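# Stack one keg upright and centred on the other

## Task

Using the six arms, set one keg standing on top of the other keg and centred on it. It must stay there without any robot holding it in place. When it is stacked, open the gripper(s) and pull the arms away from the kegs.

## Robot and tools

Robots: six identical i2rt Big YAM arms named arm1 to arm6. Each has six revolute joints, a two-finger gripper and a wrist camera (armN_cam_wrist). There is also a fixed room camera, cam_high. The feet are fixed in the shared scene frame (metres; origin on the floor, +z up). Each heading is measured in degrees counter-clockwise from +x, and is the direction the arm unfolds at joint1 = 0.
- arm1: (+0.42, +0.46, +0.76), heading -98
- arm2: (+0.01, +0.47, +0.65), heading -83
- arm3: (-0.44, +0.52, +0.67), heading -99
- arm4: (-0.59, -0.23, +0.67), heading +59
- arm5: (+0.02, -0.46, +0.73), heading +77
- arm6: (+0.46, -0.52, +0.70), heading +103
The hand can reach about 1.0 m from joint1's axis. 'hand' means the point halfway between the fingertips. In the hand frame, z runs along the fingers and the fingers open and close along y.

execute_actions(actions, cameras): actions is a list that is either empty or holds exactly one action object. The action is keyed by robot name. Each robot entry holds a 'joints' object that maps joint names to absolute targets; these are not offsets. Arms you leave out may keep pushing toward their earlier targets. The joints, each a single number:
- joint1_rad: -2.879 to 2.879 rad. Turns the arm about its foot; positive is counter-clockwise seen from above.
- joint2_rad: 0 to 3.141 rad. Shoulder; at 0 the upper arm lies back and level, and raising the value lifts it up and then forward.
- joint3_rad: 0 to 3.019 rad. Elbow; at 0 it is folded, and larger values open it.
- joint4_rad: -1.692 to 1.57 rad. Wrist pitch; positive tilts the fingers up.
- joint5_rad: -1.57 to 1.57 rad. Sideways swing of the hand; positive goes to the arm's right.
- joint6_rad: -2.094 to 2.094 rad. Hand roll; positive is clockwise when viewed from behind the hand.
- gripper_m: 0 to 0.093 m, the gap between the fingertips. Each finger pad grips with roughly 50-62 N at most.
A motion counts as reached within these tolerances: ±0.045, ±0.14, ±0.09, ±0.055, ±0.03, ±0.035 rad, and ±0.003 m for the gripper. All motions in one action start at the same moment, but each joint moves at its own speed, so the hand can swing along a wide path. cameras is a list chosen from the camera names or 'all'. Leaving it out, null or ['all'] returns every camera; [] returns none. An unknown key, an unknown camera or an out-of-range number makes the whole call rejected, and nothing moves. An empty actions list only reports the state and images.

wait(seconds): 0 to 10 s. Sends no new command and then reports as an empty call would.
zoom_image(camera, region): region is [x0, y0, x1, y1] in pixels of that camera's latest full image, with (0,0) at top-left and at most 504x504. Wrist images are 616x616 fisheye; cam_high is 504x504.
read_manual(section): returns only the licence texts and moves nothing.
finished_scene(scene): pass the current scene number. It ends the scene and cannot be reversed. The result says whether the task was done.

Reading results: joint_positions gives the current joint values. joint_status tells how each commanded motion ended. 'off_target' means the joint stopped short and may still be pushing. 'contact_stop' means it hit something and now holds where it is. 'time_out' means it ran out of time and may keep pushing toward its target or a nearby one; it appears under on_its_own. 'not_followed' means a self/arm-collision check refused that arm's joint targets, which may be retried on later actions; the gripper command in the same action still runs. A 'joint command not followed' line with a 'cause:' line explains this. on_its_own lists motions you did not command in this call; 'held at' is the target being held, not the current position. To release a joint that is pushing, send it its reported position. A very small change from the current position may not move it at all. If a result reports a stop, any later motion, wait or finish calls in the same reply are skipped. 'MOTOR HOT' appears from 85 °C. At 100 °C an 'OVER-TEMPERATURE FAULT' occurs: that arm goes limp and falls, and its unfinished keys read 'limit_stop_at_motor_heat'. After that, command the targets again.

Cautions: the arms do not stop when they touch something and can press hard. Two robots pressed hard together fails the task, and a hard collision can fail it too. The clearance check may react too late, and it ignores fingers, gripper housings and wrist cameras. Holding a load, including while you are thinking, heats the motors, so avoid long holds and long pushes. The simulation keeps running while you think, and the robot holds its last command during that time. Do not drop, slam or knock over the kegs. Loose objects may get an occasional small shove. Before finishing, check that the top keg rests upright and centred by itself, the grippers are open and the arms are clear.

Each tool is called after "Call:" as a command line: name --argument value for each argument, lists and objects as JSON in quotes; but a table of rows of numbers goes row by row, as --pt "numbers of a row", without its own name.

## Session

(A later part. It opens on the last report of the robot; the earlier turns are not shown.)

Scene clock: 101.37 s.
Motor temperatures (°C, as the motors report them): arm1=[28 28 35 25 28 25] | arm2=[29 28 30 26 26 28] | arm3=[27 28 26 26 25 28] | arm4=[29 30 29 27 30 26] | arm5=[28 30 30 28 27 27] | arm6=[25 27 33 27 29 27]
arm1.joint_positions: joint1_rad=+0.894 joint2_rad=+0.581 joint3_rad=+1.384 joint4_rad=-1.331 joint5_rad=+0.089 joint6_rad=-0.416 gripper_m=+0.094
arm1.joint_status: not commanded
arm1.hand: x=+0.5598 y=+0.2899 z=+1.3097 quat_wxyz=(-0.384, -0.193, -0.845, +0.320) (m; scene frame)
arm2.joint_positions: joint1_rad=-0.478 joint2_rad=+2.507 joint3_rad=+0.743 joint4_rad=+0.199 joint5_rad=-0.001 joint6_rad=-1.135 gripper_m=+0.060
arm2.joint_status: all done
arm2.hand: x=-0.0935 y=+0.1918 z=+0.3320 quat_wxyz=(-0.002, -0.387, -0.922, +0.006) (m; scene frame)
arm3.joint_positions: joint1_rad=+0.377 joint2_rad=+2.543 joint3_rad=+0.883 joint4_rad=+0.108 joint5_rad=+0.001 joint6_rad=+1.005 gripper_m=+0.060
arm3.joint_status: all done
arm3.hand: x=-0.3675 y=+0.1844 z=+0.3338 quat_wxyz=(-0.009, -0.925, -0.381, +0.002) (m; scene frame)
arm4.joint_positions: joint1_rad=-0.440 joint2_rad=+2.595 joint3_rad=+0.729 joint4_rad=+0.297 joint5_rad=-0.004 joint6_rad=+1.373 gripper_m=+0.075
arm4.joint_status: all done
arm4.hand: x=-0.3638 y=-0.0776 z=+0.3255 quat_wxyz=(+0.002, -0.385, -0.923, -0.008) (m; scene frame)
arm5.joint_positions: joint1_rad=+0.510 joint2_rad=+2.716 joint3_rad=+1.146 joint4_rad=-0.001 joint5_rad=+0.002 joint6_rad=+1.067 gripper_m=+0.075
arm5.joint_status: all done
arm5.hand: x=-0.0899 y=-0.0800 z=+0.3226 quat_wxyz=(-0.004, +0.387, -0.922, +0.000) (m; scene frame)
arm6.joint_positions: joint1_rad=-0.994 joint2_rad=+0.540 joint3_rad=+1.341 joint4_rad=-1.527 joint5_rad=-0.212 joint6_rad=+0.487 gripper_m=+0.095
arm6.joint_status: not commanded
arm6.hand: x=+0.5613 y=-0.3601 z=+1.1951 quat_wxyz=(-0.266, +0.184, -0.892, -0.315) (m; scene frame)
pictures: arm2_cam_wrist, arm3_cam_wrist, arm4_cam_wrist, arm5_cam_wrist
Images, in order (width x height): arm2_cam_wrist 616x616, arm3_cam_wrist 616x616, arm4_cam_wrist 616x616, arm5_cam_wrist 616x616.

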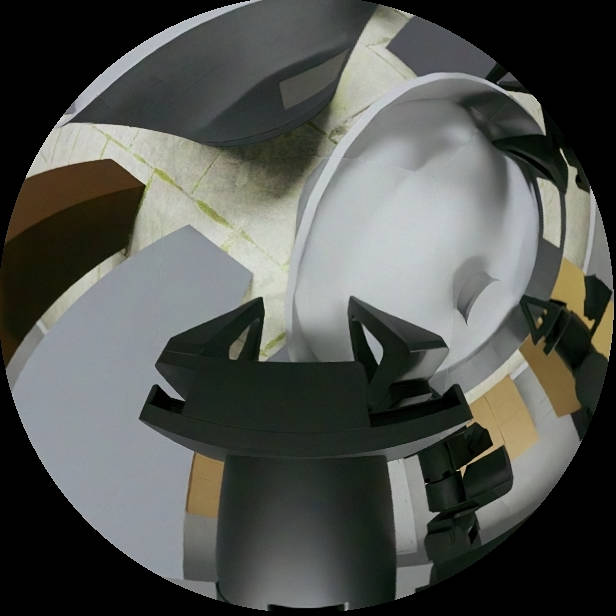

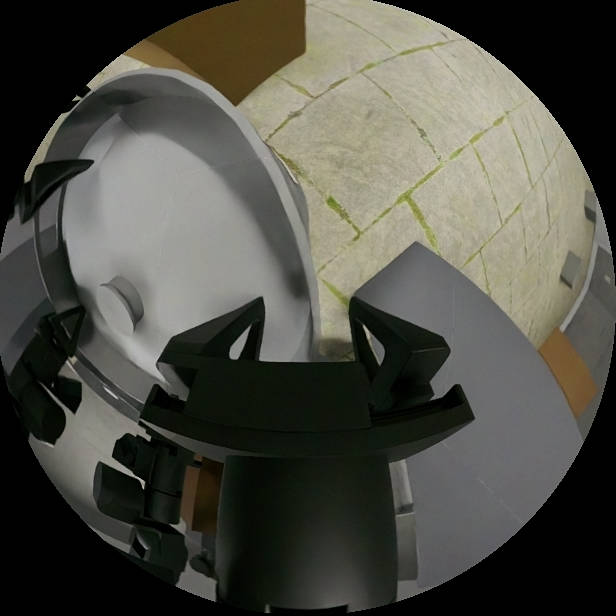

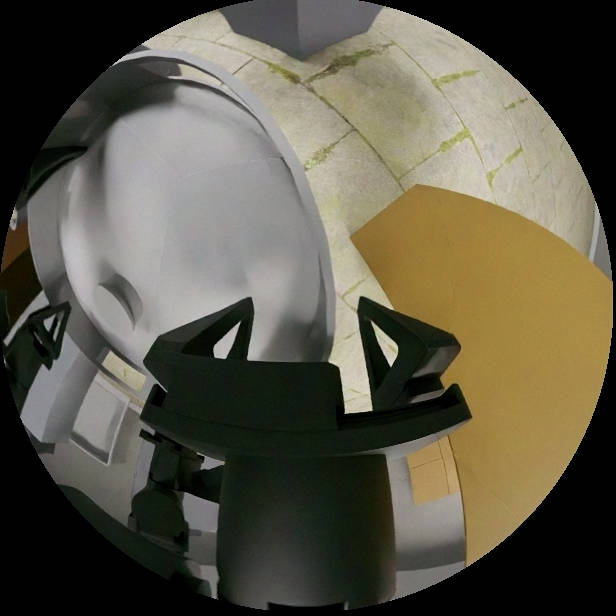

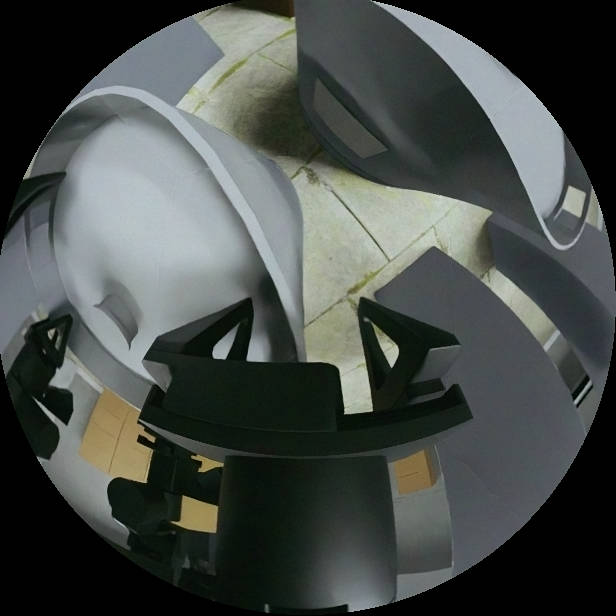

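Call:
execute_actions --actions '[{"arm2":{"joints":{"joint2_rad":2.61,"joint3_rad":0.785,"joint4_rad":0.245}},"arm3":{"joints":{"joint2_rad":2.655,"joint3_rad":0.92,"joint4_rad":0.145}},"arm4":{"joints":{"joint2_rad":2.685,"joint3_rad":0.772,"joint4_rad":0.33}},"arm5":{"joints":{"joint2_rad":2.80,"joint3_rad":1.20,"joint4_rad":0.025}}}]' --cameras '["arm2_cam_wrist","arm3_cam_wrist","arm4_cam_wrist","arm5_cam_wrist"]'

Scene clock: 105.87 s.
Motor temperatures (°C, as the motors report them): arm1=[28 28 35 25 28 25] | arm2=[29 28 30 26 26 28] | arm3=[27 28 26 26 25 28] | arm4=[29 30 29 27 30 26] | arm5=[28 30 29 28 27 27] | arm6=[25 27 33 27 29 27]
arm1.joint_positions: joint1_rad=+0.894 joint2_rad=+0.581 joint3_rad=+1.384 joint4_rad=-1.331 joint5_rad=+0.089 joint6_rad=-0.416 gripper_m=+0.094
arm1.joint_status: not commanded
arm1.hand: x=+0.5598 y=+0.2899 z=+1.3097 quat_wxyz=(-0.384, -0.193, -0.845, +0.320) (m; scene frame)
arm2.joint_positions: joint1_rad=-0.477 joint2_rad=+2.594 joint3_rad=+0.785 joint4_rad=+0.238 joint5_rad=+0.000 joint6_rad=-1.134 gripper_m=+0.060
arm2.joint_status: all done
arm2.hand: x=-0.0917 y=+0.1959 z=+0.3049 quat_wxyz=(-0.002, -0.386, -0.922, +0.003) (m; scene frame)
arm3.joint_positions: joint1_rad=+0.377 joint2_rad=+2.601 joint3_rad=+0.923 joint4_rad=+0.141 joint5_rad=+0.000 joint6_rad=+1.009 gripper_m=+0.060
arm3.joint_status: all done
arm3.hand: x=-0.3663 y=+0.1787 z=+0.3142 quat_wxyz=(-0.017, -0.925, -0.379, +0.004) (m; scene frame)
arm4.joint_positions: joint1_rad=-0.440 joint2_rad=+2.633 joint3_rad=+0.760 joint4_rad=+0.329 joint5_rad=-0.003 joint6_rad=+1.373 gripper_m=+0.075
arm4.joint_status: all done
arm4.hand: x=-0.3566 y=-0.0729 z=+0.3128 quat_wxyz=(-0.005, -0.385, -0.923, -0.017) (m; scene frame)
arm5.joint_positions: joint1_rad=+0.507 joint2_rad=+2.734 joint3_rad=+1.170 joint4_rad=+0.010 joint5_rad=-0.003 joint6_rad=+1.064 gripper_m=+0.075
arm5.joint_status: all done
arm5.hand: x=-0.0915 y=-0.0729 z=+0.3156 quat_wxyz=(-0.003, +0.387, -0.922, -0.008) (m; scene frame)
arm6.joint_positions: joint1_rad=-0.994 joint2_rad=+0.540 joint3_rad=+1.341 joint4_rad=-1.527 joint5_rad=-0.212 joint6_rad=+0.487 gripper_m=+0.095
arm6.joint_status: not commanded
arm6.hand: x=+0.5613 y=-0.3601 z=+1.1951 quat_wxyz=(-0.266, +0.184, -0.892, -0.315) (m; scene frame)
pictures: arm2_cam_wrist, arm3_cam_wrist, arm4_cam_wrist, arm5_cam_wrist
Images, in order (width x height): arm2_cam_wrist 616x616, arm3_cam_wrist 616x616, arm4_cam_wrist 616x616, arm5_cam_wrist 616x616.

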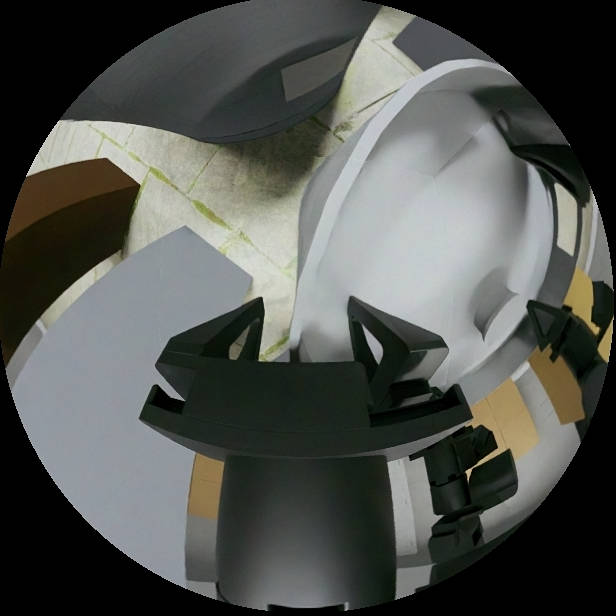

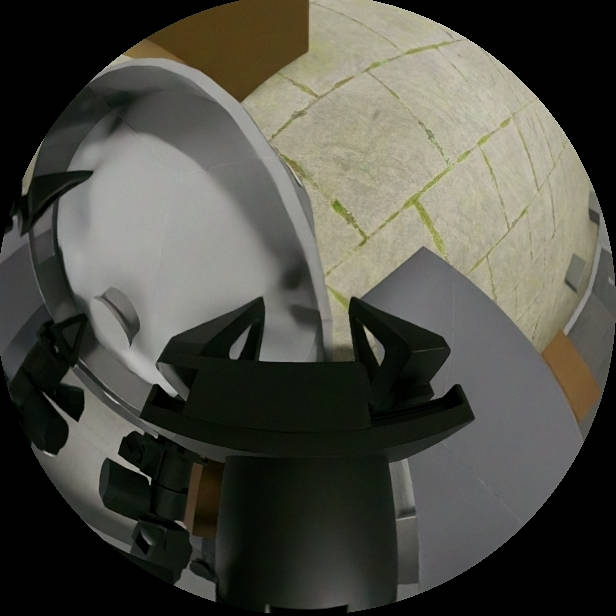

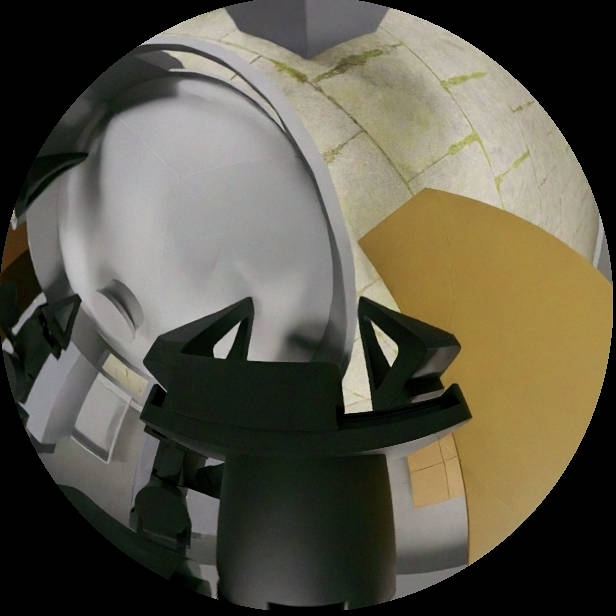

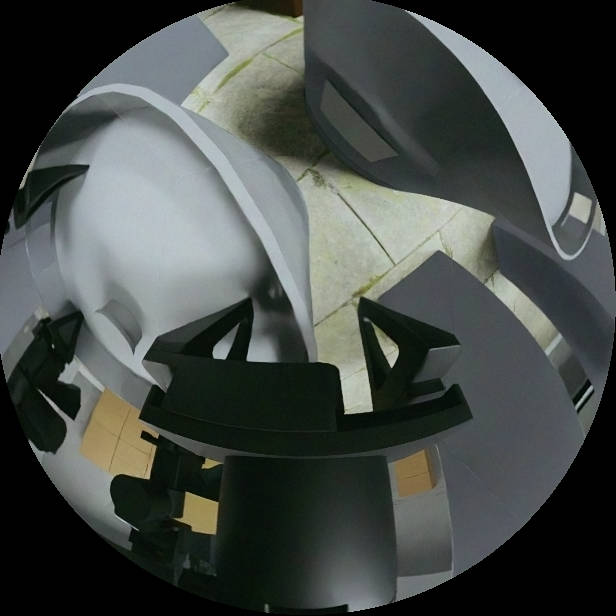

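Call:
execute_actions --actions '[]' --cameras '["cam_high"]'

Call:
zoom_image --camera "cam_high" --region '[130,0,370,240]'

Scene clock: 109.63 s.
Motor temperatures (°C, as the motors report them): arm1=[28 28 36 25 28 25] | arm2=[29 28 30 26 26 28] | arm3=[27 28 26 26 25 28] | arm4=[29 30 29 27 30 26] | arm5=[28 30 29 28 27 27] | arm6=[25 27 33 27 29 27]
arm1.joint_positions: joint1_rad=+0.894 joint2_rad=+0.581 joint3_rad=+1.384 joint4_rad=-1.331 joint5_rad=+0.089 joint6_rad=-0.416 gripper_m=+0.094
arm1.joint_status: not commanded
arm1.hand: x=+0.5598 y=+0.2899 z=+1.3097 quat_wxyz=(-0.384, -0.193, -0.845, +0.320) (m; scene frame)
arm2.joint_positions: joint1_rad=-0.477 joint2_rad=+2.594 joint3_rad=+0.785 joint4_rad=+0.238 joint5_rad=+0.000 joint6_rad=-1.134 gripper_m=+0.060
arm2.joint_status: all done
arm2.hand: x=-0.0917 y=+0.1959 z=+0.3049 quat_wxyz=(-0.002, -0.386, -0.922, +0.003) (m; scene frame)
arm3.joint_positions: joint1_rad=+0.377 joint2_rad=+2.601 joint3_rad=+0.923 joint4_rad=+0.141 joint5_rad=+0.000 joint6_rad=+1.009 gripper_m=+0.060
arm3.joint_status: all done
arm3.hand: x=-0.3663 y=+0.1787 z=+0.3142 quat_wxyz=(-0.017, -0.925, -0.379, +0.004) (m; scene frame)
arm4.joint_positions: joint1_rad=-0.440 joint2_rad=+2.633 joint3_rad=+0.760 joint4_rad=+0.329 joint5_rad=-0.003 joint6_rad=+1.373 gripper_m=+0.075
arm4.joint_status: all done
arm4.hand: x=-0.3566 y=-0.0729 z=+0.3128 quat_wxyz=(-0.005, -0.385, -0.923, -0.017) (m; scene frame)
arm5.joint_positions: joint1_rad=+0.507 joint2_rad=+2.734 joint3_rad=+1.170 joint4_rad=+0.010 joint5_rad=-0.003 joint6_rad=+1.064 gripper_m=+0.075
arm5.joint_status: all done
arm5.hand: x=-0.0915 y=-0.0729 z=+0.3156 quat_wxyz=(-0.003, +0.387, -0.922, -0.008) (m; scene frame)
arm6.joint_positions: joint1_rad=-0.994 joint2_rad=+0.540 joint3_rad=+1.341 joint4_rad=-1.527 joint5_rad=-0.212 joint6_rad=+0.487 gripper_m=+0.095
arm6.joint_status: not commanded
arm6.hand: x=+0.5613 y=-0.3601 z=+1.1951 quat_wxyz=(-0.266, +0.184, -0.892, -0.315) (m; scene frame)
pictures: cam_high
Images, in order (width x height): cam_high 504x504.

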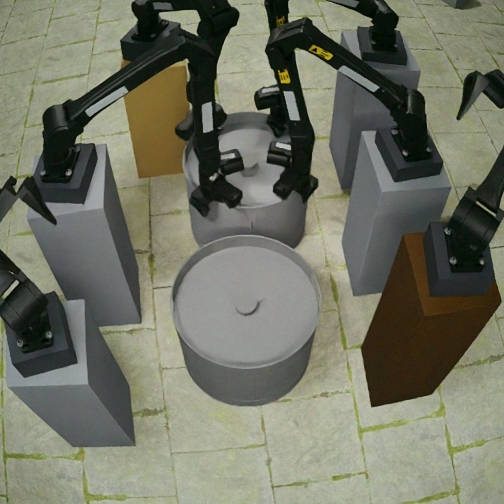

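Region (130, 0, 370, 240) of cam_high's 504x504 image, scaled by 2.100, with more detail than that image has.

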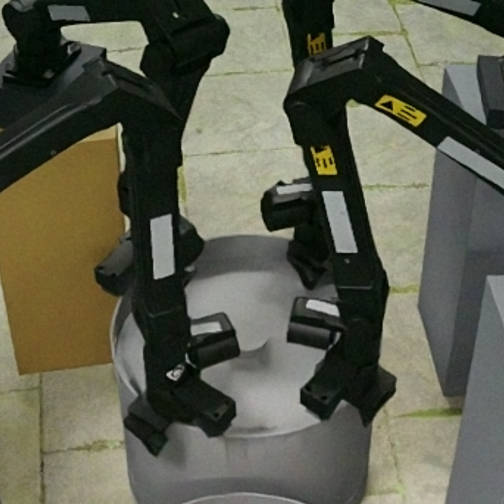

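Call:
execute_actions --actions '[{"arm2":{"joints":{"gripper_m":0.0,"joint2_rad":2.57,"joint3_rad":0.77,"joint4_rad":0.225}},"arm3":{"joints":{"gripper_m":0,"joint2_rad":2.59,"joint3_rad":0.89,"joint4_rad":0.115}},"arm4":{"joints":{"gripper_m":0,"joint2_rad":2.63,"joint3_rad":0.74,"joint4_rad":0.30}},"arm5":{"joints":{"gripper_m":0,"joint2_rad":2.745,"joint3_rad":1.16,"joint4_rad":0.005}}}]' --cameras '["arm2_cam_wrist","arm4_cam_wrist"]'

Call:
execute_actions --actions '[{"arm2":{"joints":{"joint2_rad":2.435,"joint3_rad":0.702,"joint4_rad":0.162}},"arm3":{"joints":{"joint2_rad":2.483,"joint3_rad":0.834,"joint4_rad":0.078}},"arm4":{"joints":{"joint2_rad":2.52,"joint3_rad":0.684,"joint4_rad":0.265}},"arm5":{"joints":{"joint2_rad":2.65,"joint3_rad":1.096,"joint4_rad":-0.017}}}]' --cameras '["cam_high"]'

Scene clock: 135.10 s.
Motor temperatures (°C, as the motors report them): arm1=[28 28 36 25 28 25] | arm2=[29 28 30 26 26 28] | arm3=[27 28 26 26 25 28] | arm4=[29 29 29 27 30 26] | arm5=[28 29 29 28 27 27] | arm6=[25 27 33 27 29 27]
arm1.joint_positions: joint1_rad=+0.894 joint2_rad=+0.581 joint3_rad=+1.384 joint4_rad=-1.331 joint5_rad=+0.089 joint6_rad=-0.416 gripper_m=+0.094
arm1.joint_status: not commanded
arm1.hand: x=+0.5598 y=+0.2899 z=+1.3097 quat_wxyz=(-0.384, -0.193, -0.845, +0.320) (m; scene frame)
arm2.joint_positions: joint1_rad=-0.477 joint2_rad=+2.594 joint3_rad=+0.777 joint4_rad=+0.232 joint5_rad=-0.003 joint6_rad=-1.132 gripper_m=+0.002
arm2.joint_status: all done
arm2.hand: x=-0.0889 y=+0.2016 z=+0.3056 quat_wxyz=(-0.003, -0.387, -0.922, -0.004) (m; scene frame)
arm3.joint_positions: joint1_rad=+0.377 joint2_rad=+2.599 joint3_rad=+0.905 joint4_rad=+0.135 joint5_rad=-0.005 joint6_rad=+1.025 gripper_m=+0.002
arm3.joint_status: all done
arm3.hand: x=-0.3678 y=+0.1908 z=+0.3154 quat_wxyz=(-0.006, -0.928, -0.372, -0.001) (m; scene frame)
arm4.joint_positions: joint1_rad=-0.442 joint2_rad=+2.638 joint3_rad=+0.744 joint4_rad=+0.302 joint5_rad=-0.003 joint6_rad=+1.388 gripper_m=+0.002
arm4.joint_status: all done
arm4.hand: x=-0.3720 y=-0.0839 z=+0.3131 quat_wxyz=(+0.008, -0.393, -0.919, +0.003) (m; scene frame)
arm5.joint_positions: joint1_rad=+0.508 joint2_rad=+2.734 joint3_rad=+1.164 joint4_rad=+0.010 joint5_rad=+0.002 joint6_rad=+1.007 gripper_m=+0.001
arm5.joint_status: all done
arm5.hand: x=-0.0904 y=-0.0760 z=+0.3156 quat_wxyz=(-0.005, +0.413, -0.911, -0.005) (m; scene frame)
arm6.joint_positions: joint1_rad=-0.994 joint2_rad=+0.540 joint3_rad=+1.341 joint4_rad=-1.527 joint5_rad=-0.212 joint6_rad=+0.487 gripper_m=+0.095
arm6.joint_status: not commanded
arm6.hand: x=+0.5613 y=-0.3601 z=+1.1951 quat_wxyz=(-0.266, +0.184, -0.892, -0.315) (m; scene frame)
pictures: arm2_cam_wrist, arm4_cam_wrist
Images, in order (width x height): arm2_cam_wrist 616x616, arm4_cam_wrist 616x616.

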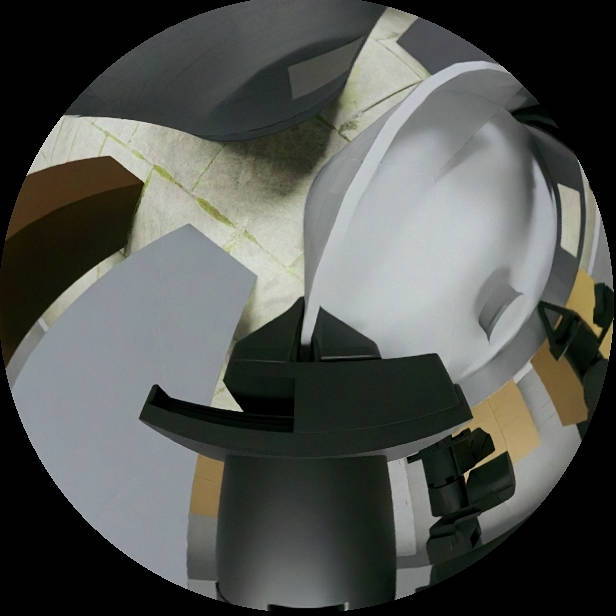

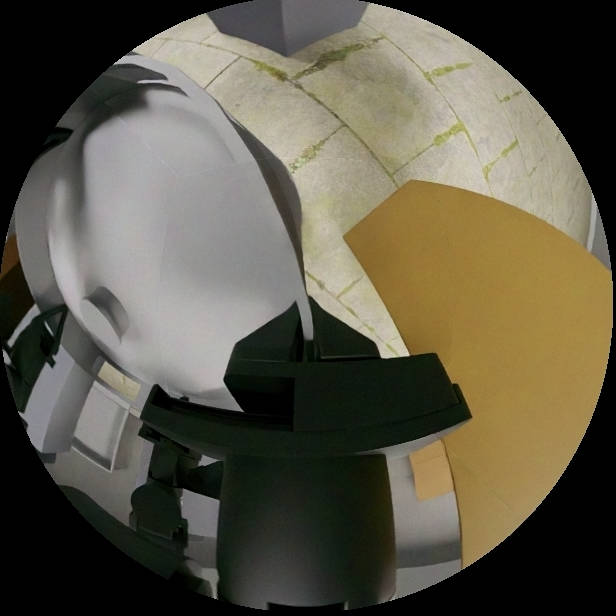

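Scene clock: 135.90 s.
Motor temperatures (°C, as the motors report them): arm1=[28 28 36 25 28 25] | arm2=[29 28 30 26 26 28] | arm3=[27 28 26 26 25 28] | arm4=[29 30 29 27 30 26] | arm5=[28 30 29 28 27 27] | arm6=[25 27 33 27 29 27]
arm1.joint_positions: joint1_rad=+0.894 joint2_rad=+0.581 joint3_rad=+1.384 joint4_rad=-1.331 joint5_rad=+0.089 joint6_rad=-0.416 gripper_m=+0.094
arm1.joint_status: not commanded
arm1.hand: x=+0.5598 y=+0.2899 z=+1.3097 quat_wxyz=(-0.384, -0.193, -0.845, +0.320) (m; scene frame)
arm2.joint_positions: joint1_rad=-0.477 joint2_rad=+2.569 joint3_rad=+0.773 joint4_rad=+0.183 joint5_rad=-0.006 joint6_rad=-1.127 gripper_m=+0.002
arm2.joint_status: all done
arm2.hand: x=-0.0874 y=+0.2040 z=+0.3129 quat_wxyz=(-0.004, -0.390, -0.921, -0.018) (m; scene frame)
arm3.joint_positions: joint1_rad=+0.381 joint2_rad=+2.578 joint3_rad=+0.891 joint4_rad=+0.120 joint5_rad=-0.009 joint6_rad=+1.029 gripper_m=+0.002
arm3.joint_status: all done
arm3.hand: x=-0.3663 y=+0.1936 z=+0.3226 quat_wxyz=(-0.002, -0.928, -0.372, -0.004) (m; scene frame)
arm4.joint_positions: joint1_rad=-0.442 joint2_rad=+2.622 joint3_rad=+0.741 joint4_rad=+0.290 joint5_rad=-0.011 joint6_rad=+1.389 gripper_m=+0.002
arm4.joint_status: all done
arm4.hand: x=-0.3704 y=-0.0812 z=+0.3174 quat_wxyz=(+0.011, -0.394, -0.919, +0.000) (m; scene frame)
arm5.joint_positions: joint1_rad=+0.505 joint2_rad=+2.724 joint3_rad=+1.159 joint4_rad=+0.007 joint5_rad=+0.007 joint6_rad=+1.005 gripper_m=+0.001
arm5.joint_status: all done
arm5.hand: x=-0.0888 y=-0.0740 z=+0.3195 quat_wxyz=(-0.008, +0.413, -0.911, -0.006) (m; scene frame)
arm6.joint_positions: joint1_rad=-0.994 joint2_rad=+0.540 joint3_rad=+1.341 joint4_rad=-1.527 joint5_rad=-0.212 joint6_rad=+0.487 gripper_m=+0.095
arm6.joint_status: not commanded
arm6.hand: x=+0.5613 y=-0.3601 z=+1.1951 quat_wxyz=(-0.266, +0.184, -0.892, -0.315) (m; scene frame)
pictures: cam_high
Images, in order (width x height): cam_high 504x504.

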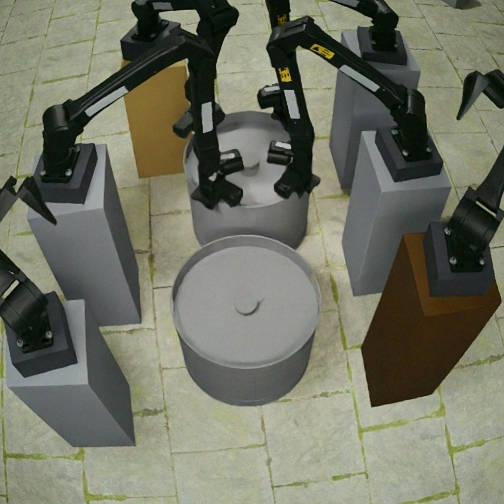

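Call:
execute_actions --actions '[{"arm2":{"joints":{"joint2_rad":2.33}},"arm3":{"joints":{"joint2_rad":2.365}},"arm4":{"joints":{"joint2_rad":2.42}},"arm5":{"joints":{"joint2_rad":2.51}}}]' --cameras '["arm2_cam_wrist"]'

Scene clock: 140.53 s.
Motor temperatures (°C, as the motors report them): arm1=[28 28 36 25 28 25] | arm2=[29 29 31 26 26 28] | arm3=[27 28 27 26 25 28] | arm4=[29 30 30 27 30 26] | arm5=[28 30 30 28 27 27] | arm6=[25 27 33 27 29 27]
arm1.joint_positions: joint1_rad=+0.894 joint2_rad=+0.581 joint3_rad=+1.384 joint4_rad=-1.331 joint5_rad=+0.089 joint6_rad=-0.416 gripper_m=+0.094
arm1.joint_status: not commanded
arm1.hand: x=+0.5598 y=+0.2899 z=+1.3097 quat_wxyz=(-0.384, -0.193, -0.845, +0.320) (m; scene frame)
arm2.joint_positions: joint1_rad=-0.476 joint2_rad=+2.467 joint3_rad=+0.712 joint4_rad=+0.156 joint5_rad=-0.010 joint6_rad=-1.127 gripper_m=+0.002
arm2.joint_status: all done
arm2.hand: x=-0.0875 y=+0.2019 z=+0.3450 quat_wxyz=(-0.006, -0.390, -0.921, -0.011) (m; scene frame)
arm3.joint_positions: joint1_rad=+0.381 joint2_rad=+2.486 joint3_rad=+0.839 joint4_rad=+0.088 joint5_rad=-0.012 joint6_rad=+1.029 gripper_m=+0.002
arm3.joint_status: all done
arm3.hand: x=-0.3653 y=+0.1913 z=+0.3532 quat_wxyz=(-0.007, -0.928, -0.372, -0.004) (m; scene frame)
arm4.joint_positions: joint1_rad=-0.442 joint2_rad=+2.521 joint3_rad=+0.678 joint4_rad=+0.263 joint5_rad=-0.005 joint6_rad=+1.389 gripper_m=+0.002
arm4.joint_status: all done
arm4.hand: x=-0.3684 y=-0.0813 z=+0.3492 quat_wxyz=(+0.006, -0.394, -0.919, -0.003) (m; scene frame)
arm5.joint_positions: joint1_rad=+0.503 joint2_rad=+2.631 joint3_rad=+1.094 joint4_rad=-0.016 joint5_rad=+0.010 joint6_rad=+1.001 gripper_m=+0.001
arm5.joint_status: all done
arm5.hand: x=-0.0882 y=-0.0718 z=+0.3542 quat_wxyz=(-0.010, +0.414, -0.910, -0.008) (m; scene frame)
arm6.joint_positions: joint1_rad=-0.994 joint2_rad=+0.540 joint3_rad=+1.341 joint4_rad=-1.527 joint5_rad=-0.212 joint6_rad=+0.487 gripper_m=+0.095
arm6.joint_status: not commanded
arm6.hand: x=+0.5613 y=-0.3601 z=+1.1951 quat_wxyz=(-0.266, +0.184, -0.892, -0.315) (m; scene frame)
pictures: arm2_cam_wrist
Images, in order (width x height): arm2_cam_wrist 616x616.

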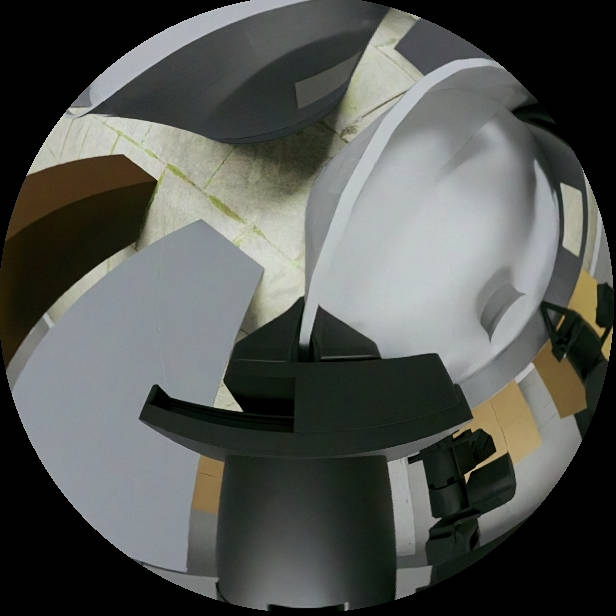

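Call:
execute_actions --actions '[{"arm2":{"joints":{"joint2_rad":2.09,"joint3_rad":0.612,"joint4_rad":0.025}},"arm3":{"joints":{"joint2_rad":2.14,"joint3_rad":0.74,"joint4_rad":-0.046}},"arm4":{"joints":{"joint2_rad":2.17,"joint3_rad":0.572,"joint4_rad":0.129}},"arm5":{"joints":{"joint2_rad":2.325,"joint3_rad":0.985,"joint4_rad":-0.096}}}]' --cameras '[]'

Call:
execute_actions --actions '[{"arm2":{"joints":{"joint2_rad":1.79,"joint3_rad":0.556,"joint4_rad":-0.215}},"arm3":{"joints":{"joint2_rad":1.872,"joint3_rad":0.68,"joint4_rad":-0.247}},"arm4":{"joints":{"joint2_rad":1.848,"joint3_rad":0.50,"joint4_rad":-0.115}},"arm5":{"joints":{"joint2_rad":2.095,"joint3_rad":0.90,"joint4_rad":-0.232}}}]' --cameras '[]'

Call:
execute_actions --actions '[{"arm2":{"joints":{"joint2_rad":1.50,"joint3_rad":0.568,"joint4_rad":-0.51}},"arm3":{"joints":{"joint2_rad":1.611,"joint3_rad":0.68,"joint4_rad":-0.498}},"arm4":{"joints":{"joint2_rad":1.52,"joint3_rad":0.498,"joint4_rad":-0.429}},"arm5":{"joints":{"joint2_rad":1.865,"joint3_rad":0.86,"joint4_rad":-0.414}}}]' --cameras '["cam_high"]'

Scene clock: 148.43 s.
Motor temperatures (°C, as the motors report them): arm1=[28 28 36 25 28 25] | arm2=[29 30 31 26 26 28] | arm3=[27 29 26 26 25 28] | arm4=[29 31 29 27 30 26] | arm5=[28 32 29 28 27 27] | arm6=[25 27 34 27 29 27]
arm1.joint_positions: joint1_rad=+0.894 joint2_rad=+0.581 joint3_rad=+1.384 joint4_rad=-1.331 joint5_rad=+0.089 joint6_rad=-0.416 gripper_m=+0.094
arm1.joint_status: not commanded
arm1.hand: x=+0.5598 y=+0.2899 z=+1.3097 quat_wxyz=(-0.384, -0.193, -0.845, +0.320) (m; scene frame)
arm2.joint_positions: joint1_rad=-0.476 joint2_rad=+2.207 joint3_rad=+0.604 joint4_rad=+0.015 joint5_rad=-0.009 joint6_rad=-1.129 gripper_m=+0.002
arm2.joint_status: all done
arm2.hand: x=-0.0883 y=+0.2007 z=+0.4194 quat_wxyz=(-0.006, -0.389, -0.921, -0.005) (m; scene frame)
arm3.joint_positions: joint1_rad=+0.381 joint2_rad=+2.245 joint3_rad=+0.730 joint4_rad=-0.039 joint5_rad=-0.009 joint6_rad=+1.029 gripper_m=+0.002
arm3.joint_status: all done
arm3.hand: x=-0.3658 y=+0.1919 z=+0.4292 quat_wxyz=(-0.009, -0.928, -0.372, -0.003) (m; scene frame)
arm4.joint_positions: joint1_rad=-0.442 joint2_rad=+2.251 joint3_rad=+0.553 joint4_rad=+0.124 joint5_rad=-0.006 joint6_rad=+1.389 gripper_m=+0.002
arm4.joint_status: all done
arm4.hand: x=-0.3692 y=-0.0824 z=+0.4250 quat_wxyz=(+0.005, -0.394, -0.919, -0.006) (m; scene frame)
arm5.joint_positions: joint1_rad=+0.501 joint2_rad=+2.423 joint3_rad=+0.970 joint4_rad=-0.099 joint5_rad=+0.010 joint6_rad=+0.999 gripper_m=+0.001
arm5.joint_status: all done
arm5.hand: x=-0.0877 y=-0.0732 z=+0.4290 quat_wxyz=(-0.010, +0.414, -0.910, -0.009) (m; scene frame)
arm6.joint_positions: joint1_rad=-0.994 joint2_rad=+0.540 joint3_rad=+1.341 joint4_rad=-1.527 joint5_rad=-0.212 joint6_rad=+0.487 gripper_m=+0.095
arm6.joint_status: not commanded
arm6.hand: x=+0.5613 y=-0.3601 z=+1.1951 quat_wxyz=(-0.266, +0.184, -0.892, -0.315) (m; scene frame)
pictures: none
No camera images: the call's "cameras" was empty. Leave "cameras" out to get every camera's image.

Scene clock: 149.53 s.
Motor temperatures (°C, as the motors report them): arm1=[28 28 36 25 28 25] | arm2=[29 30 31 26 26 28] | arm3=[27 29 26 26 25 28] | arm4=[29 31 29 27 30 26] | arm5=[28 32 29 28 27 27] | arm6=[25 27 34 27 29 27]
arm1.joint_positions: joint1_rad=+0.894 joint2_rad=+0.581 joint3_rad=+1.384 joint4_rad=-1.331 joint5_rad=+0.089 joint6_rad=-0.416 gripper_m=+0.094
arm1.joint_status: not commanded
arm1.hand: x=+0.5598 y=+0.2899 z=+1.3097 quat_wxyz=(-0.384, -0.193, -0.845, +0.320) (m; scene frame)
arm2.joint_positions: joint1_rad=-0.476 joint2_rad=+1.903 joint3_rad=+0.541 joint4_rad=-0.220 joint5_rad=-0.007 joint6_rad=-1.132 gripper_m=+0.002
arm2.joint_status: all done
arm2.hand: x=-0.0888 y=+0.2005 z=+0.4992 quat_wxyz=(-0.005, -0.387, -0.922, -0.002) (m; scene frame)
arm3.joint_positions: joint1_rad=+0.381 joint2_rad=+1.975 joint3_rad=+0.660 joint4_rad=-0.237 joint5_rad=-0.010 joint6_rad=+1.027 gripper_m=+0.002
arm3.joint_status: all done
arm3.hand: x=-0.3660 y=+0.1936 z=+0.5091 quat_wxyz=(-0.010, -0.928, -0.373, -0.003) (m; scene frame)
arm4.joint_positions: joint1_rad=-0.442 joint2_rad=+1.922 joint3_rad=+0.474 joint4_rad=-0.116 joint5_rad=-0.009 joint6_rad=+1.389 gripper_m=+0.002
arm4.joint_status: all done
arm4.hand: x=-0.3690 y=-0.0825 z=+0.5054 quat_wxyz=(+0.003, -0.394, -0.919, -0.011) (m; scene frame)
arm5.joint_positions: joint1_rad=+0.498 joint2_rad=+2.193 joint3_rad=+0.880 joint4_rad=-0.234 joint5_rad=+0.012 joint6_rad=+0.994 gripper_m=+0.001
arm5.joint_status: all done
arm5.hand: x=-0.0864 y=-0.0735 z=+0.5088 quat_wxyz=(-0.011, +0.415, -0.910, -0.011) (m; scene frame)
arm6.joint_positions: joint1_rad=-0.994 joint2_rad=+0.540 joint3_rad=+1.341 joint4_rad=-1.527 joint5_rad=-0.212 joint6_rad=+0.487 gripper_m=+0.095
arm6.joint_status: not commanded
arm6.hand: x=+0.5613 y=-0.3601 z=+1.1951 quat_wxyz=(-0.266, +0.184, -0.892, -0.315) (m; scene frame)
pictures: none
No camera images: the call's "cameras" was empty. Leave "cameras" out to get every camera's image.

Scene clock: 150.60 s.
Motor temperatures (°C, as the motors report them): arm1=[28 28 36 25 28 25] | arm2=[29 30 31 26 26 28] | arm3=[27 29 26 26 25 28] | arm4=[29 31 29 27 30 26] | arm5=[28 32 29 28 27 27] | arm6=[25 27 34 27 29 27]
arm1.joint_positions: joint1_rad=+0.894 joint2_rad=+0.581 joint3_rad=+1.384 joint4_rad=-1.331 joint5_rad=+0.089 joint6_rad=-0.416 gripper_m=+0.094
arm1.joint_status: not commanded
arm1.hand: x=+0.5598 y=+0.2899 z=+1.3097 quat_wxyz=(-0.384, -0.193, -0.845, +0.320) (m; scene frame)
arm2.joint_positions: joint1_rad=-0.475 joint2_rad=+1.608 joint3_rad=+0.543 joint4_rad=-0.507 joint5_rad=-0.007 joint6_rad=-1.134 gripper_m=+0.002
arm2.joint_status: all done
arm2.hand: x=-0.0892 y=+0.1989 z=+0.5786 quat_wxyz=(-0.005, -0.386, -0.923, +0.002) (m; scene frame)
arm3.joint_positions: joint1_rad=+0.381 joint2_rad=+1.713 joint3_rad=+0.648 joint4_rad=-0.482 joint5_rad=-0.012 joint6_rad=+1.027 gripper_m=+0.002
arm3.joint_status: all done
arm3.hand: x=-0.3659 y=+0.1947 z=+0.5884 quat_wxyz=(-0.013, -0.928, -0.373, -0.004) (m; scene frame)
arm4.joint_positions: joint1_rad=-0.442 joint2_rad=+1.584 joint3_rad=+0.459 joint4_rad=-0.424 joint5_rad=-0.012 joint6_rad=+1.392 gripper_m=+0.001
arm4.joint_status: all done
arm4.hand: x=-0.3691 y=-0.0827 z=+0.5853 quat_wxyz=(+0.000, -0.395, -0.919, -0.018) (m; scene frame)
arm5.joint_positions: joint1_rad=+0.497 joint2_rad=+1.964 joint3_rad=+0.834 joint4_rad=-0.413 joint5_rad=+0.015 joint6_rad=+0.991 gripper_m=+0.001
arm5.joint_status: all done
arm5.hand: x=-0.0858 y=-0.0746 z=+0.5885 quat_wxyz=(-0.013, +0.416, -0.909, -0.013) (m; scene frame)
arm6.joint_positions: joint1_rad=-0.994 joint2_rad=+0.540 joint3_rad=+1.341 joint4_rad=-1.527 joint5_rad=-0.212 joint6_rad=+0.487 gripper_m=+0.095
arm6.joint_status: not commanded
arm6.hand: x=+0.5613 y=-0.3601 z=+1.1951 quat_wxyz=(-0.266, +0.184, -0.892, -0.315) (m; scene frame)
pictures: cam_high
Images, in order (width x height): cam_high 504x504.

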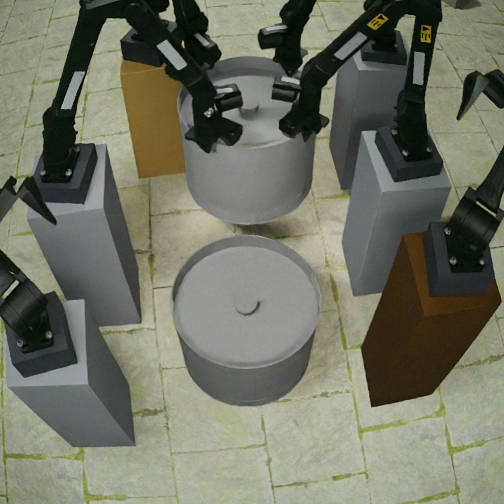

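Call:
execute_actions --actions '[{"arm2":{"joints":{"joint2_rad":1.265,"joint3_rad":0.645,"joint4_rad":-0.815}},"arm3":{"joints":{"joint2_rad":1.40,"joint3_rad":0.74,"joint4_rad":-0.775}},"arm4":{"joints":{"joint2_rad":1.265,"joint3_rad":0.57,"joint4_rad":-0.765}},"arm5":{"joints":{"joint2_rad":1.665,"joint3_rad":0.875,"joint4_rad":-0.635}}}]' --cameras '[]'

Call:
execute_actions --actions '[{"arm2":{"joints":{"joint2_rad":1.125,"joint3_rad":0.75,"joint4_rad":-1.06}},"arm3":{"joints":{"joint2_rad":1.26,"joint3_rad":0.83,"joint4_rad":-1.005}},"arm4":{"joints":{"joint2_rad":1.098,"joint3_rad":0.672,"joint4_rad":-1.03}},"arm5":{"joints":{"joint2_rad":1.51,"joint3_rad":0.925,"joint4_rad":-0.835}}}]' --cameras '[]'

Call:
execute_actions --actions '[{"arm2":{"joints":{"joint1_rad":-0.133,"joint2_rad":1.11,"joint3_rad":0.74,"joint4_rad":-1.065,"joint6_rad":-0.796}},"arm3":{"joints":{"joint1_rad":0.625,"joint2_rad":1.36,"joint3_rad":0.946,"joint4_rad":-1.0,"joint6_rad":1.27}},"arm4":{"joints":{"joint1_rad":-0.627,"joint2_rad":1.30,"joint3_rad":0.868,"joint4_rad":-0.996,"joint6_rad":1.205}},"arm5":{"joints":{"joint1_rad":0.255,"joint2_rad":1.455,"joint3_rad":0.848,"joint4_rad":-0.816,"joint6_rad":0.755}}}]' --cameras '["cam_high"]'

Scene clock: 162.10 s.
Motor temperatures (°C, as the motors report them): arm1=[28 28 37 25 28 25] | arm2=[29 30 32 26 26 28] | arm3=[27 29 28 26 25 28] | arm4=[29 31 31 27 30 26] | arm5=[28 32 30 28 27 28] | arm6=[25 27 34 27 29 27]
arm1.joint_positions: joint1_rad=+0.894 joint2_rad=+0.581 joint3_rad=+1.384 joint4_rad=-1.331 joint5_rad=+0.089 joint6_rad=-0.416 gripper_m=+0.094
arm1.joint_status: not commanded
arm1.hand: x=+0.5598 y=+0.2899 z=+1.3097 quat_wxyz=(-0.384, -0.193, -0.845, +0.320) (m; scene frame)
arm2.joint_positions: joint1_rad=-0.474 joint2_rad=+1.360 joint3_rad=+0.586 joint4_rad=-0.773 joint5_rad=-0.005 joint6_rad=-1.136 gripper_m=+0.003
arm2.joint_status: all done
arm2.hand: x=-0.0894 y=+0.1999 z=+0.6545 quat_wxyz=(-0.005, -0.384, -0.923, +0.015) (m; scene frame)
arm3.joint_positions: joint1_rad=+0.381 joint2_rad=+1.489 joint3_rad=+0.678 joint4_rad=-0.729 joint5_rad=-0.015 joint6_rad=+1.027 gripper_m=+0.002
arm3.joint_status: all done
arm3.hand: x=-0.3663 y=+0.1992 z=+0.6632 quat_wxyz=(-0.016, -0.928, -0.373, -0.004) (m; scene frame)
arm4.joint_positions: joint1_rad=-0.434 joint2_rad=+1.310 joint3_rad=+0.502 joint4_rad=-0.722 joint5_rad=-0.016 joint6_rad=+1.399 gripper_m=+0.001
arm4.joint_status: all done
arm4.hand: x=-0.3718 y=-0.0816 z=+0.6599 quat_wxyz=(-0.003, -0.394, -0.919, -0.027) (m; scene frame)
arm5.joint_positions: joint1_rad=+0.497 joint2_rad=+1.760 joint3_rad=+0.835 joint4_rad=-0.605 joint5_rad=+0.017 joint6_rad=+0.986 gripper_m=+0.001
arm5.joint_status: all done
arm5.hand: x=-0.0858 y=-0.0747 z=+0.6642 quat_wxyz=(-0.015, +0.418, -0.908, -0.018) (m; scene frame)
arm6.joint_positions: joint1_rad=-0.994 joint2_rad=+0.540 joint3_rad=+1.341 joint4_rad=-1.527 joint5_rad=-0.212 joint6_rad=+0.487 gripper_m=+0.095
arm6.joint_status: not commanded
arm6.hand: x=+0.5613 y=-0.3601 z=+1.1951 quat_wxyz=(-0.266, +0.184, -0.892, -0.315) (m; scene frame)
pictures: none
No camera images: the call's "cameras" was empty. Leave "cameras" out to get every camera's image.

Scene clock: 164.23 s.
Motor temperatures (°C, as the motors report them): arm1=[28 28 37 25 28 25] | arm2=[29 30 33 26 26 28] | arm3=[27 29 29 26 25 28] | arm4=[29 31 32 27 30 26] | arm5=[28 32 31 28 27 28] | arm6=[25 27 34 27 29 27]
arm1.joint_positions: joint1_rad=+0.894 joint2_rad=+0.581 joint3_rad=+1.384 joint4_rad=-1.331 joint5_rad=+0.089 joint6_rad=-0.416 gripper_m=+0.094
arm1.joint_status: not commanded
arm1.hand: x=+0.5598 y=+0.2899 z=+1.3097 quat_wxyz=(-0.384, -0.193, -0.845, +0.320) (m; scene frame)
arm2.joint_positions: joint1_rad=-0.474 joint2_rad=+1.231 joint3_rad=+0.680 joint4_rad=-0.997 joint5_rad=-0.006 joint6_rad=-1.136 gripper_m=+0.003
arm2.joint_status: joint4_rad time_out (moved -0.224 of -0.287); the others done
arm2.on_its_own: joint4_rad reads -0.997 and still pushes toward -1.060 since a time_out
arm2.hand: x=-0.0901 y=+0.1978 z=+0.7166 quat_wxyz=(-0.005, -0.384, -0.923, +0.014) (m; scene frame)
arm3.joint_positions: joint1_rad=+0.381 joint2_rad=+1.352 joint3_rad=+0.754 joint4_rad=-0.943 joint5_rad=-0.012 joint6_rad=+1.027 gripper_m=+0.002
arm3.joint_status: joint4_rad time_out (moved -0.214 of -0.276); the others done
arm3.on_its_own: joint4_rad reads -0.943 and still pushes toward -1.005 since a time_out
arm3.hand: x=-0.3668 y=+0.1994 z=+0.7266 quat_wxyz=(-0.015, -0.928, -0.373, -0.003) (m; scene frame)
arm4.joint_positions: joint1_rad=-0.433 joint2_rad=+1.146 joint3_rad=+0.590 joint4_rad=-0.977 joint5_rad=-0.016 joint6_rad=+1.401 gripper_m=+0.001
arm4.joint_status: all done
arm4.hand: x=-0.3739 y=-0.0835 z=+0.7239 quat_wxyz=(-0.003, -0.395, -0.918, -0.026) (m; scene frame)
arm5.joint_positions: joint1_rad=+0.497 joint2_rad=+1.616 joint3_rad=+0.872 joint4_rad=-0.787 joint5_rad=+0.014 joint6_rad=+0.987 gripper_m=+0.001
arm5.joint_status: all done
arm5.hand: x=-0.0860 y=-0.0770 z=+0.7268 quat_wxyz=(-0.014, +0.417, -0.909, -0.018) (m; scene frame)
arm6.joint_positions: joint1_rad=-0.994 joint2_rad=+0.540 joint3_rad=+1.341 joint4_rad=-1.527 joint5_rad=-0.212 joint6_rad=+0.487 gripper_m=+0.095
arm6.joint_status: not commanded
arm6.hand: x=+0.5613 y=-0.3601 z=+1.1951 quat_wxyz=(-0.266, +0.184, -0.892, -0.315) (m; scene frame)
pictures: none
No camera images: the call's "cameras" was empty. Leave "cameras" out to get every camera's image.

not run: a stop came earlier in this reply.

Call:
execute_actions --actions '[{"arm2":{"joints":{"joint1_rad":-0.133,"joint2_rad":1.11,"joint3_rad":0.757,"joint4_rad":-1.044,"joint6_rad":-0.796}},"arm3":{"joints":{"joint1_rad":0.625,"joint2_rad":1.36,"joint3_rad":0.969,"joint4_rad":-0.985,"joint6_rad":1.27}},"arm4":{"joints":{"joint1_rad":-0.62,"joint2_rad":1.31,"joint3_rad":0.891,"joint4_rad":-0.981,"joint6_rad":1.21}},"arm5":{"joints":{"joint1_rad":0.255,"joint2_rad":1.455,"joint3_rad":0.865,"joint4_rad":-0.80,"joint6_rad":0.75}}}]' --cameras '["cam_high"]'

Scene clock: 171.83 s.
Motor temperatures (°C, as the motors report them): arm1=[28 28 37 26 28 25] | arm2=[29 30 36 26 26 28] | arm3=[27 29 32 26 25 28] | arm4=[29 31 36 27 30 26] | arm5=[28 32 32 28 27 28] | arm6=[25 27 34 27 29 27]
arm1.joint_positions: joint1_rad=+0.894 joint2_rad=+0.581 joint3_rad=+1.384 joint4_rad=-1.331 joint5_rad=+0.089 joint6_rad=-0.416 gripper_m=+0.094
arm1.joint_status: not commanded
arm1.hand: x=+0.5598 y=+0.2899 z=+1.3097 quat_wxyz=(-0.384, -0.193, -0.845, +0.320) (m; scene frame)
arm2.joint_positions: joint1_rad=-0.141 joint2_rad=+1.218 joint3_rad=+0.680 joint4_rad=-1.034 joint5_rad=-0.014 joint6_rad=-0.804 gripper_m=+0.002
arm2.joint_status: all done
arm2.hand: x=+0.0062 y=+0.1883 z=+0.7201 quat_wxyz=(-0.008, -0.384, -0.923, +0.000) (m; scene frame)
arm3.joint_positions: joint1_rad=+0.635 joint2_rad=+1.460 joint3_rad=+0.864 joint4_rad=-0.949 joint5_rad=-0.017 joint6_rad=+1.281 gripper_m=+0.002
arm3.joint_status: joint3_rad time_out (moved +0.111 of +0.215); the others done
arm3.on_its_own: joint3_rad reads +0.864 and still pushes toward +0.969 since a time_out
arm3.hand: x=-0.2689 y=+0.1918 z=+0.7269 quat_wxyz=(-0.012, -0.928, -0.373, -0.009) (m; scene frame)
arm4.joint_positions: joint1_rad=-0.614 joint2_rad=+1.388 joint3_rad=+0.796 joint4_rad=-0.949 joint5_rad=-0.010 joint6_rad=+1.228 gripper_m=+0.001
arm4.joint_status: joint3_rad time_out (moved +0.205 of +0.301); the others done
arm4.on_its_own: joint3_rad reads +0.796 and still pushes toward +0.891 since a time_out
arm4.hand: x=-0.2750 y=-0.0933 z=+0.7239 quat_wxyz=(-0.005, -0.399, -0.917, -0.019) (m; scene frame)
arm5.joint_positions: joint1_rad=+0.250 joint2_rad=+1.574 joint3_rad=+0.818 joint4_rad=-0.781 joint5_rad=+0.018 joint6_rad=+0.729 gripper_m=+0.001
arm5.joint_status: all done
arm5.hand: x=+0.0121 y=-0.0827 z=+0.7274 quat_wxyz=(-0.019, +0.422, -0.906, -0.012) (m; scene frame)
arm6.joint_positions: joint1_rad=-0.994 joint2_rad=+0.540 joint3_rad=+1.341 joint4_rad=-1.527 joint5_rad=-0.212 joint6_rad=+0.487 gripper_m=+0.095
arm6.joint_status: not commanded
arm6.hand: x=+0.5613 y=-0.3601 z=+1.1951 quat_wxyz=(-0.266, +0.184, -0.892, -0.315) (m; scene frame)
pictures: cam_high
Images, in order (width x height): cam_high 504x504.

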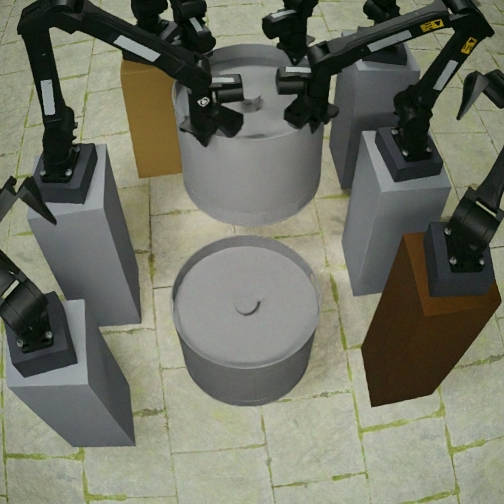

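Call:
execute_actions --actions '[{"arm2":{"joints":{"joint1_rad":0.185,"joint2_rad":1.175,"joint3_rad":0.825,"joint4_rad":-1.04,"joint6_rad":-0.483}},"arm3":{"joints":{"joint1_rad":0.815,"joint2_rad":1.485,"joint3_rad":1.145,"joint4_rad":-1.005,"joint6_rad":1.46}},"arm4":{"joints":{"joint1_rad":-0.735,"joint2_rad":1.49,"joint3_rad":1.13,"joint4_rad":-1.005,"joint6_rad":1.10}},"arm5":{"joints":{"joint1_rad":-0.01,"joint2_rad":1.45,"joint3_rad":0.865,"joint4_rad":-0.80,"joint6_rad":0.48}}}]' --cameras '["cam_high"]'

Call:
execute_actions --actions '[{"arm2":{"joints":{"joint1_rad":0.43,"joint2_rad":1.30,"joint3_rad":0.96,"joint4_rad":-1.03,"joint6_rad":-0.239}},"arm3":{"joints":{"joint1_rad":0.95,"joint2_rad":1.63,"joint3_rad":1.375,"joint4_rad":-1.065,"joint6_rad":1.595}},"arm4":{"joints":{"joint1_rad":-0.812,"joint2_rad":1.67,"joint3_rad":1.415,"joint4_rad":-1.08,"joint6_rad":1.025}},"arm5":{"joints":{"joint1_rad":-0.262,"joint2_rad":1.49,"joint3_rad":0.925,"joint4_rad":-0.81,"joint6_rad":0.228}}}]' --cameras '["cam_high"]'

Scene clock: 180.17 s.
Motor temperatures (°C, as the motors report them): arm1=[28 28 37 26 28 25] | arm2=[29 30 39 26 26 28] | arm3=[27 29 35 26 25 28] | arm4=[29 31 39 27 30 26] | arm5=[28 33 33 28 27 27] | arm6=[25 27 34 27 29 27]
arm1.joint_positions: joint1_rad=+0.894 joint2_rad=+0.581 joint3_rad=+1.384 joint4_rad=-1.331 joint5_rad=+0.089 joint6_rad=-0.416 gripper_m=+0.094
arm1.joint_status: not commanded
arm1.hand: x=+0.5598 y=+0.2899 z=+1.3097 quat_wxyz=(-0.384, -0.193, -0.845, +0.320) (m; scene frame)
arm2.joint_positions: joint1_rad=+0.171 joint2_rad=+1.265 joint3_rad=+0.718 joint4_rad=-1.007 joint5_rad=-0.010 joint6_rad=-0.497 gripper_m=+0.003
arm2.joint_status: joint3_rad time_out (moved +0.039 of +0.145); the others done
arm2.on_its_own: joint3_rad reads +0.718 and still pushes toward +0.825 since a time_out
arm2.hand: x=+0.0983 y=+0.1808 z=+0.7202 quat_wxyz=(-0.011, -0.381, -0.924, +0.006) (m; scene frame)
arm3.joint_positions: joint1_rad=+0.821 joint2_rad=+1.598 joint3_rad=+1.032 joint4_rad=-0.977 joint5_rad=-0.016 joint6_rad=+1.465 gripper_m=+0.002
arm3.joint_status: joint3_rad time_out (moved +0.167 of +0.281); the others done
arm3.on_its_own: joint3_rad reads +1.032 and still pushes toward +1.144 since a time_out
arm3.hand: x=-0.1752 y=+0.1825 z=+0.7286 quat_wxyz=(-0.011, -0.928, -0.373, -0.011) (m; scene frame)
arm4.joint_positions: joint1_rad=-0.727 joint2_rad=+1.590 joint3_rad=+1.030 joint4_rad=-0.978 joint5_rad=-0.008 joint6_rad=+1.109 gripper_m=+0.001
arm4.joint_status: joint3_rad time_out (moved +0.235 of +0.334); the others done
arm4.on_its_own: joint3_rad reads +1.030 and still pushes toward +1.130 since a time_out
arm4.hand: x=-0.1802 y=-0.1051 z=+0.7269 quat_wxyz=(-0.009, -0.396, -0.918, -0.019) (m; scene frame)
arm5.joint_positions: joint1_rad=-0.004 joint2_rad=+1.566 joint3_rad=+0.814 joint4_rad=-0.767 joint5_rad=+0.017 joint6_rad=+0.468 gripper_m=+0.001
arm5.joint_status: all done
arm5.hand: x=+0.1073 y=-0.0907 z=+0.7295 quat_wxyz=(-0.026, +0.425, -0.905, -0.015) (m; scene frame)
arm6.joint_positions: joint1_rad=-0.994 joint2_rad=+0.540 joint3_rad=+1.341 joint4_rad=-1.527 joint5_rad=-0.212 joint6_rad=+0.487 gripper_m=+0.095
arm6.joint_status: not commanded
arm6.hand: x=+0.5613 y=-0.3601 z=+1.1951 quat_wxyz=(-0.266, +0.184, -0.892, -0.315) (m; scene frame)
pictures: cam_high
Images, in order (width x height): cam_high 504x504.

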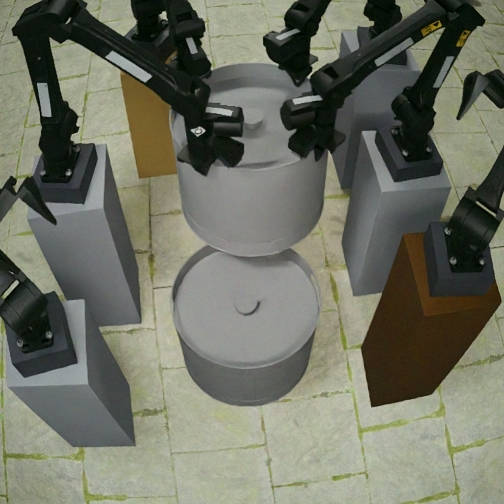

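not run: a stop came earlier in this reply.

Call:
execute_actions --actions '[{"arm2":{"joints":{"joint1_rad":0.435,"joint2_rad":1.31,"joint3_rad":0.96,"joint4_rad":-1.025,"joint6_rad":-0.235}},"arm3":{"joints":{"joint1_rad":0.95,"joint2_rad":1.66,"joint3_rad":1.375,"joint4_rad":-1.065,"joint6_rad":1.595}},"arm4":{"joints":{"joint1_rad":-0.812,"joint2_rad":1.695,"joint3_rad":1.415,"joint4_rad":-1.08,"joint6_rad":1.025}},"arm5":{"joints":{"joint1_rad":-0.262,"joint2_rad":1.495,"joint3_rad":0.925,"joint4_rad":-0.805,"joint6_rad":0.225}}}]' --cameras '["cam_high"]'

Call:
execute_actions --actions '[{"arm2":{"joints":{"joint1_rad":0.61,"joint2_rad":1.46,"joint3_rad":1.147,"joint4_rad":-1.045,"joint6_rad":-0.058}},"arm3":{"joints":{"joint1_rad":1.05,"joint2_rad":1.825,"joint3_rad":1.66,"joint4_rad":-1.163,"joint6_rad":1.695}},"arm4":{"joints":{"joint1_rad":-0.864,"joint2_rad":1.89,"joint3_rad":1.76,"joint4_rad":-1.204,"joint6_rad":0.97}},"arm5":{"joints":{"joint1_rad":-0.474,"joint2_rad":1.58,"joint3_rad":1.053,"joint4_rad":-0.838,"joint6_rad":0.012}}}]' --cameras '["cam_high"]'

Scene clock: 188.97 s.
Motor temperatures (°C, as the motors report them): arm1=[28 28 37 26 28 25] | arm2=[29 30 43 26 26 28] | arm3=[27 30 38 26 25 28] | arm4=[29 32 41 27 30 26] | arm5=[28 33 34 28 27 27] | arm6=[25 27 34 27 29 27]
arm1.joint_positions: joint1_rad=+0.894 joint2_rad=+0.581 joint3_rad=+1.384 joint4_rad=-1.331 joint5_rad=+0.089 joint6_rad=-0.416 gripper_m=+0.094
arm1.joint_status: not commanded
arm1.hand: x=+0.5598 y=+0.2899 z=+1.3097 quat_wxyz=(-0.384, -0.193, -0.845, +0.320) (m; scene frame)
arm2.joint_positions: joint1_rad=+0.417 joint2_rad=+1.427 joint3_rad=+0.863 joint4_rad=-0.986 joint5_rad=-0.012 joint6_rad=-0.241 gripper_m=+0.003
arm2.joint_status: joint3_rad time_out (moved +0.145 of +0.242); the others done
arm2.on_its_own: joint3_rad reads +0.863 and still pushes toward +0.960 since a time_out
arm2.hand: x=+0.1969 y=+0.1595 z=+0.7180 quat_wxyz=(-0.014, -0.386, -0.922, +0.005) (m; scene frame)
arm3.joint_positions: joint1_rad=+0.956 joint2_rad=+1.781 joint3_rad=+1.270 joint4_rad=-1.033 joint5_rad=-0.018 joint6_rad=+1.609 gripper_m=+0.002
arm3.joint_status: joint3_rad time_out (moved +0.239 of +0.343); the others done
arm3.on_its_own: joint3_rad reads +1.270 and still pushes toward +1.375 since a time_out
arm3.hand: x=-0.0763 y=+0.1668 z=+0.7263 quat_wxyz=(-0.008, -0.929, -0.370, -0.013) (m; scene frame)
arm4.joint_positions: joint1_rad=-0.812 joint2_rad=+1.800 joint3_rad=+1.309 joint4_rad=-1.056 joint5_rad=-0.002 joint6_rad=+1.032 gripper_m=+0.001
arm4.joint_status: joint3_rad time_out (moved +0.279 of +0.385); the others done
arm4.on_its_own: joint3_rad reads +1.309 and still pushes toward +1.415 since a time_out
arm4.hand: x=-0.0847 y=-0.1230 z=+0.7259 quat_wxyz=(-0.008, -0.399, -0.917, -0.013) (m; scene frame)
arm5.joint_positions: joint1_rad=-0.255 joint2_rad=+1.604 joint3_rad=+0.855 joint4_rad=-0.768 joint5_rad=+0.018 joint6_rad=+0.226 gripper_m=+0.001
arm5.joint_status: all done
arm5.hand: x=+0.2036 y=-0.1103 z=+0.7280 quat_wxyz=(-0.030, +0.421, -0.907, -0.009) (m; scene frame)
arm6.joint_positions: joint1_rad=-0.994 joint2_rad=+0.540 joint3_rad=+1.341 joint4_rad=-1.527 joint5_rad=-0.212 joint6_rad=+0.487 gripper_m=+0.095
arm6.joint_status: not commanded
arm6.hand: x=+0.5613 y=-0.3601 z=+1.1951 quat_wxyz=(-0.266, +0.184, -0.892, -0.315) (m; scene frame)
pictures: cam_high
Images, in order (width x height): cam_high 504x504.

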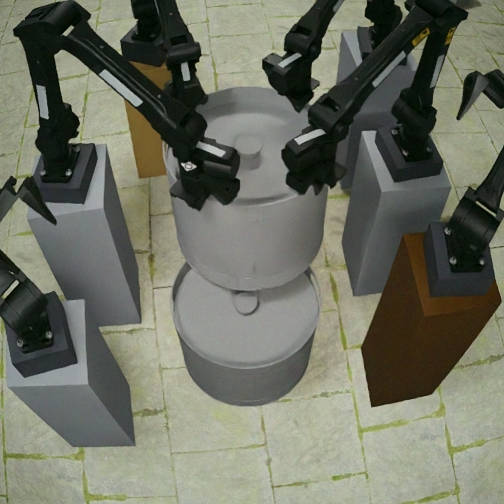

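not run: a stop came earlier in this reply.


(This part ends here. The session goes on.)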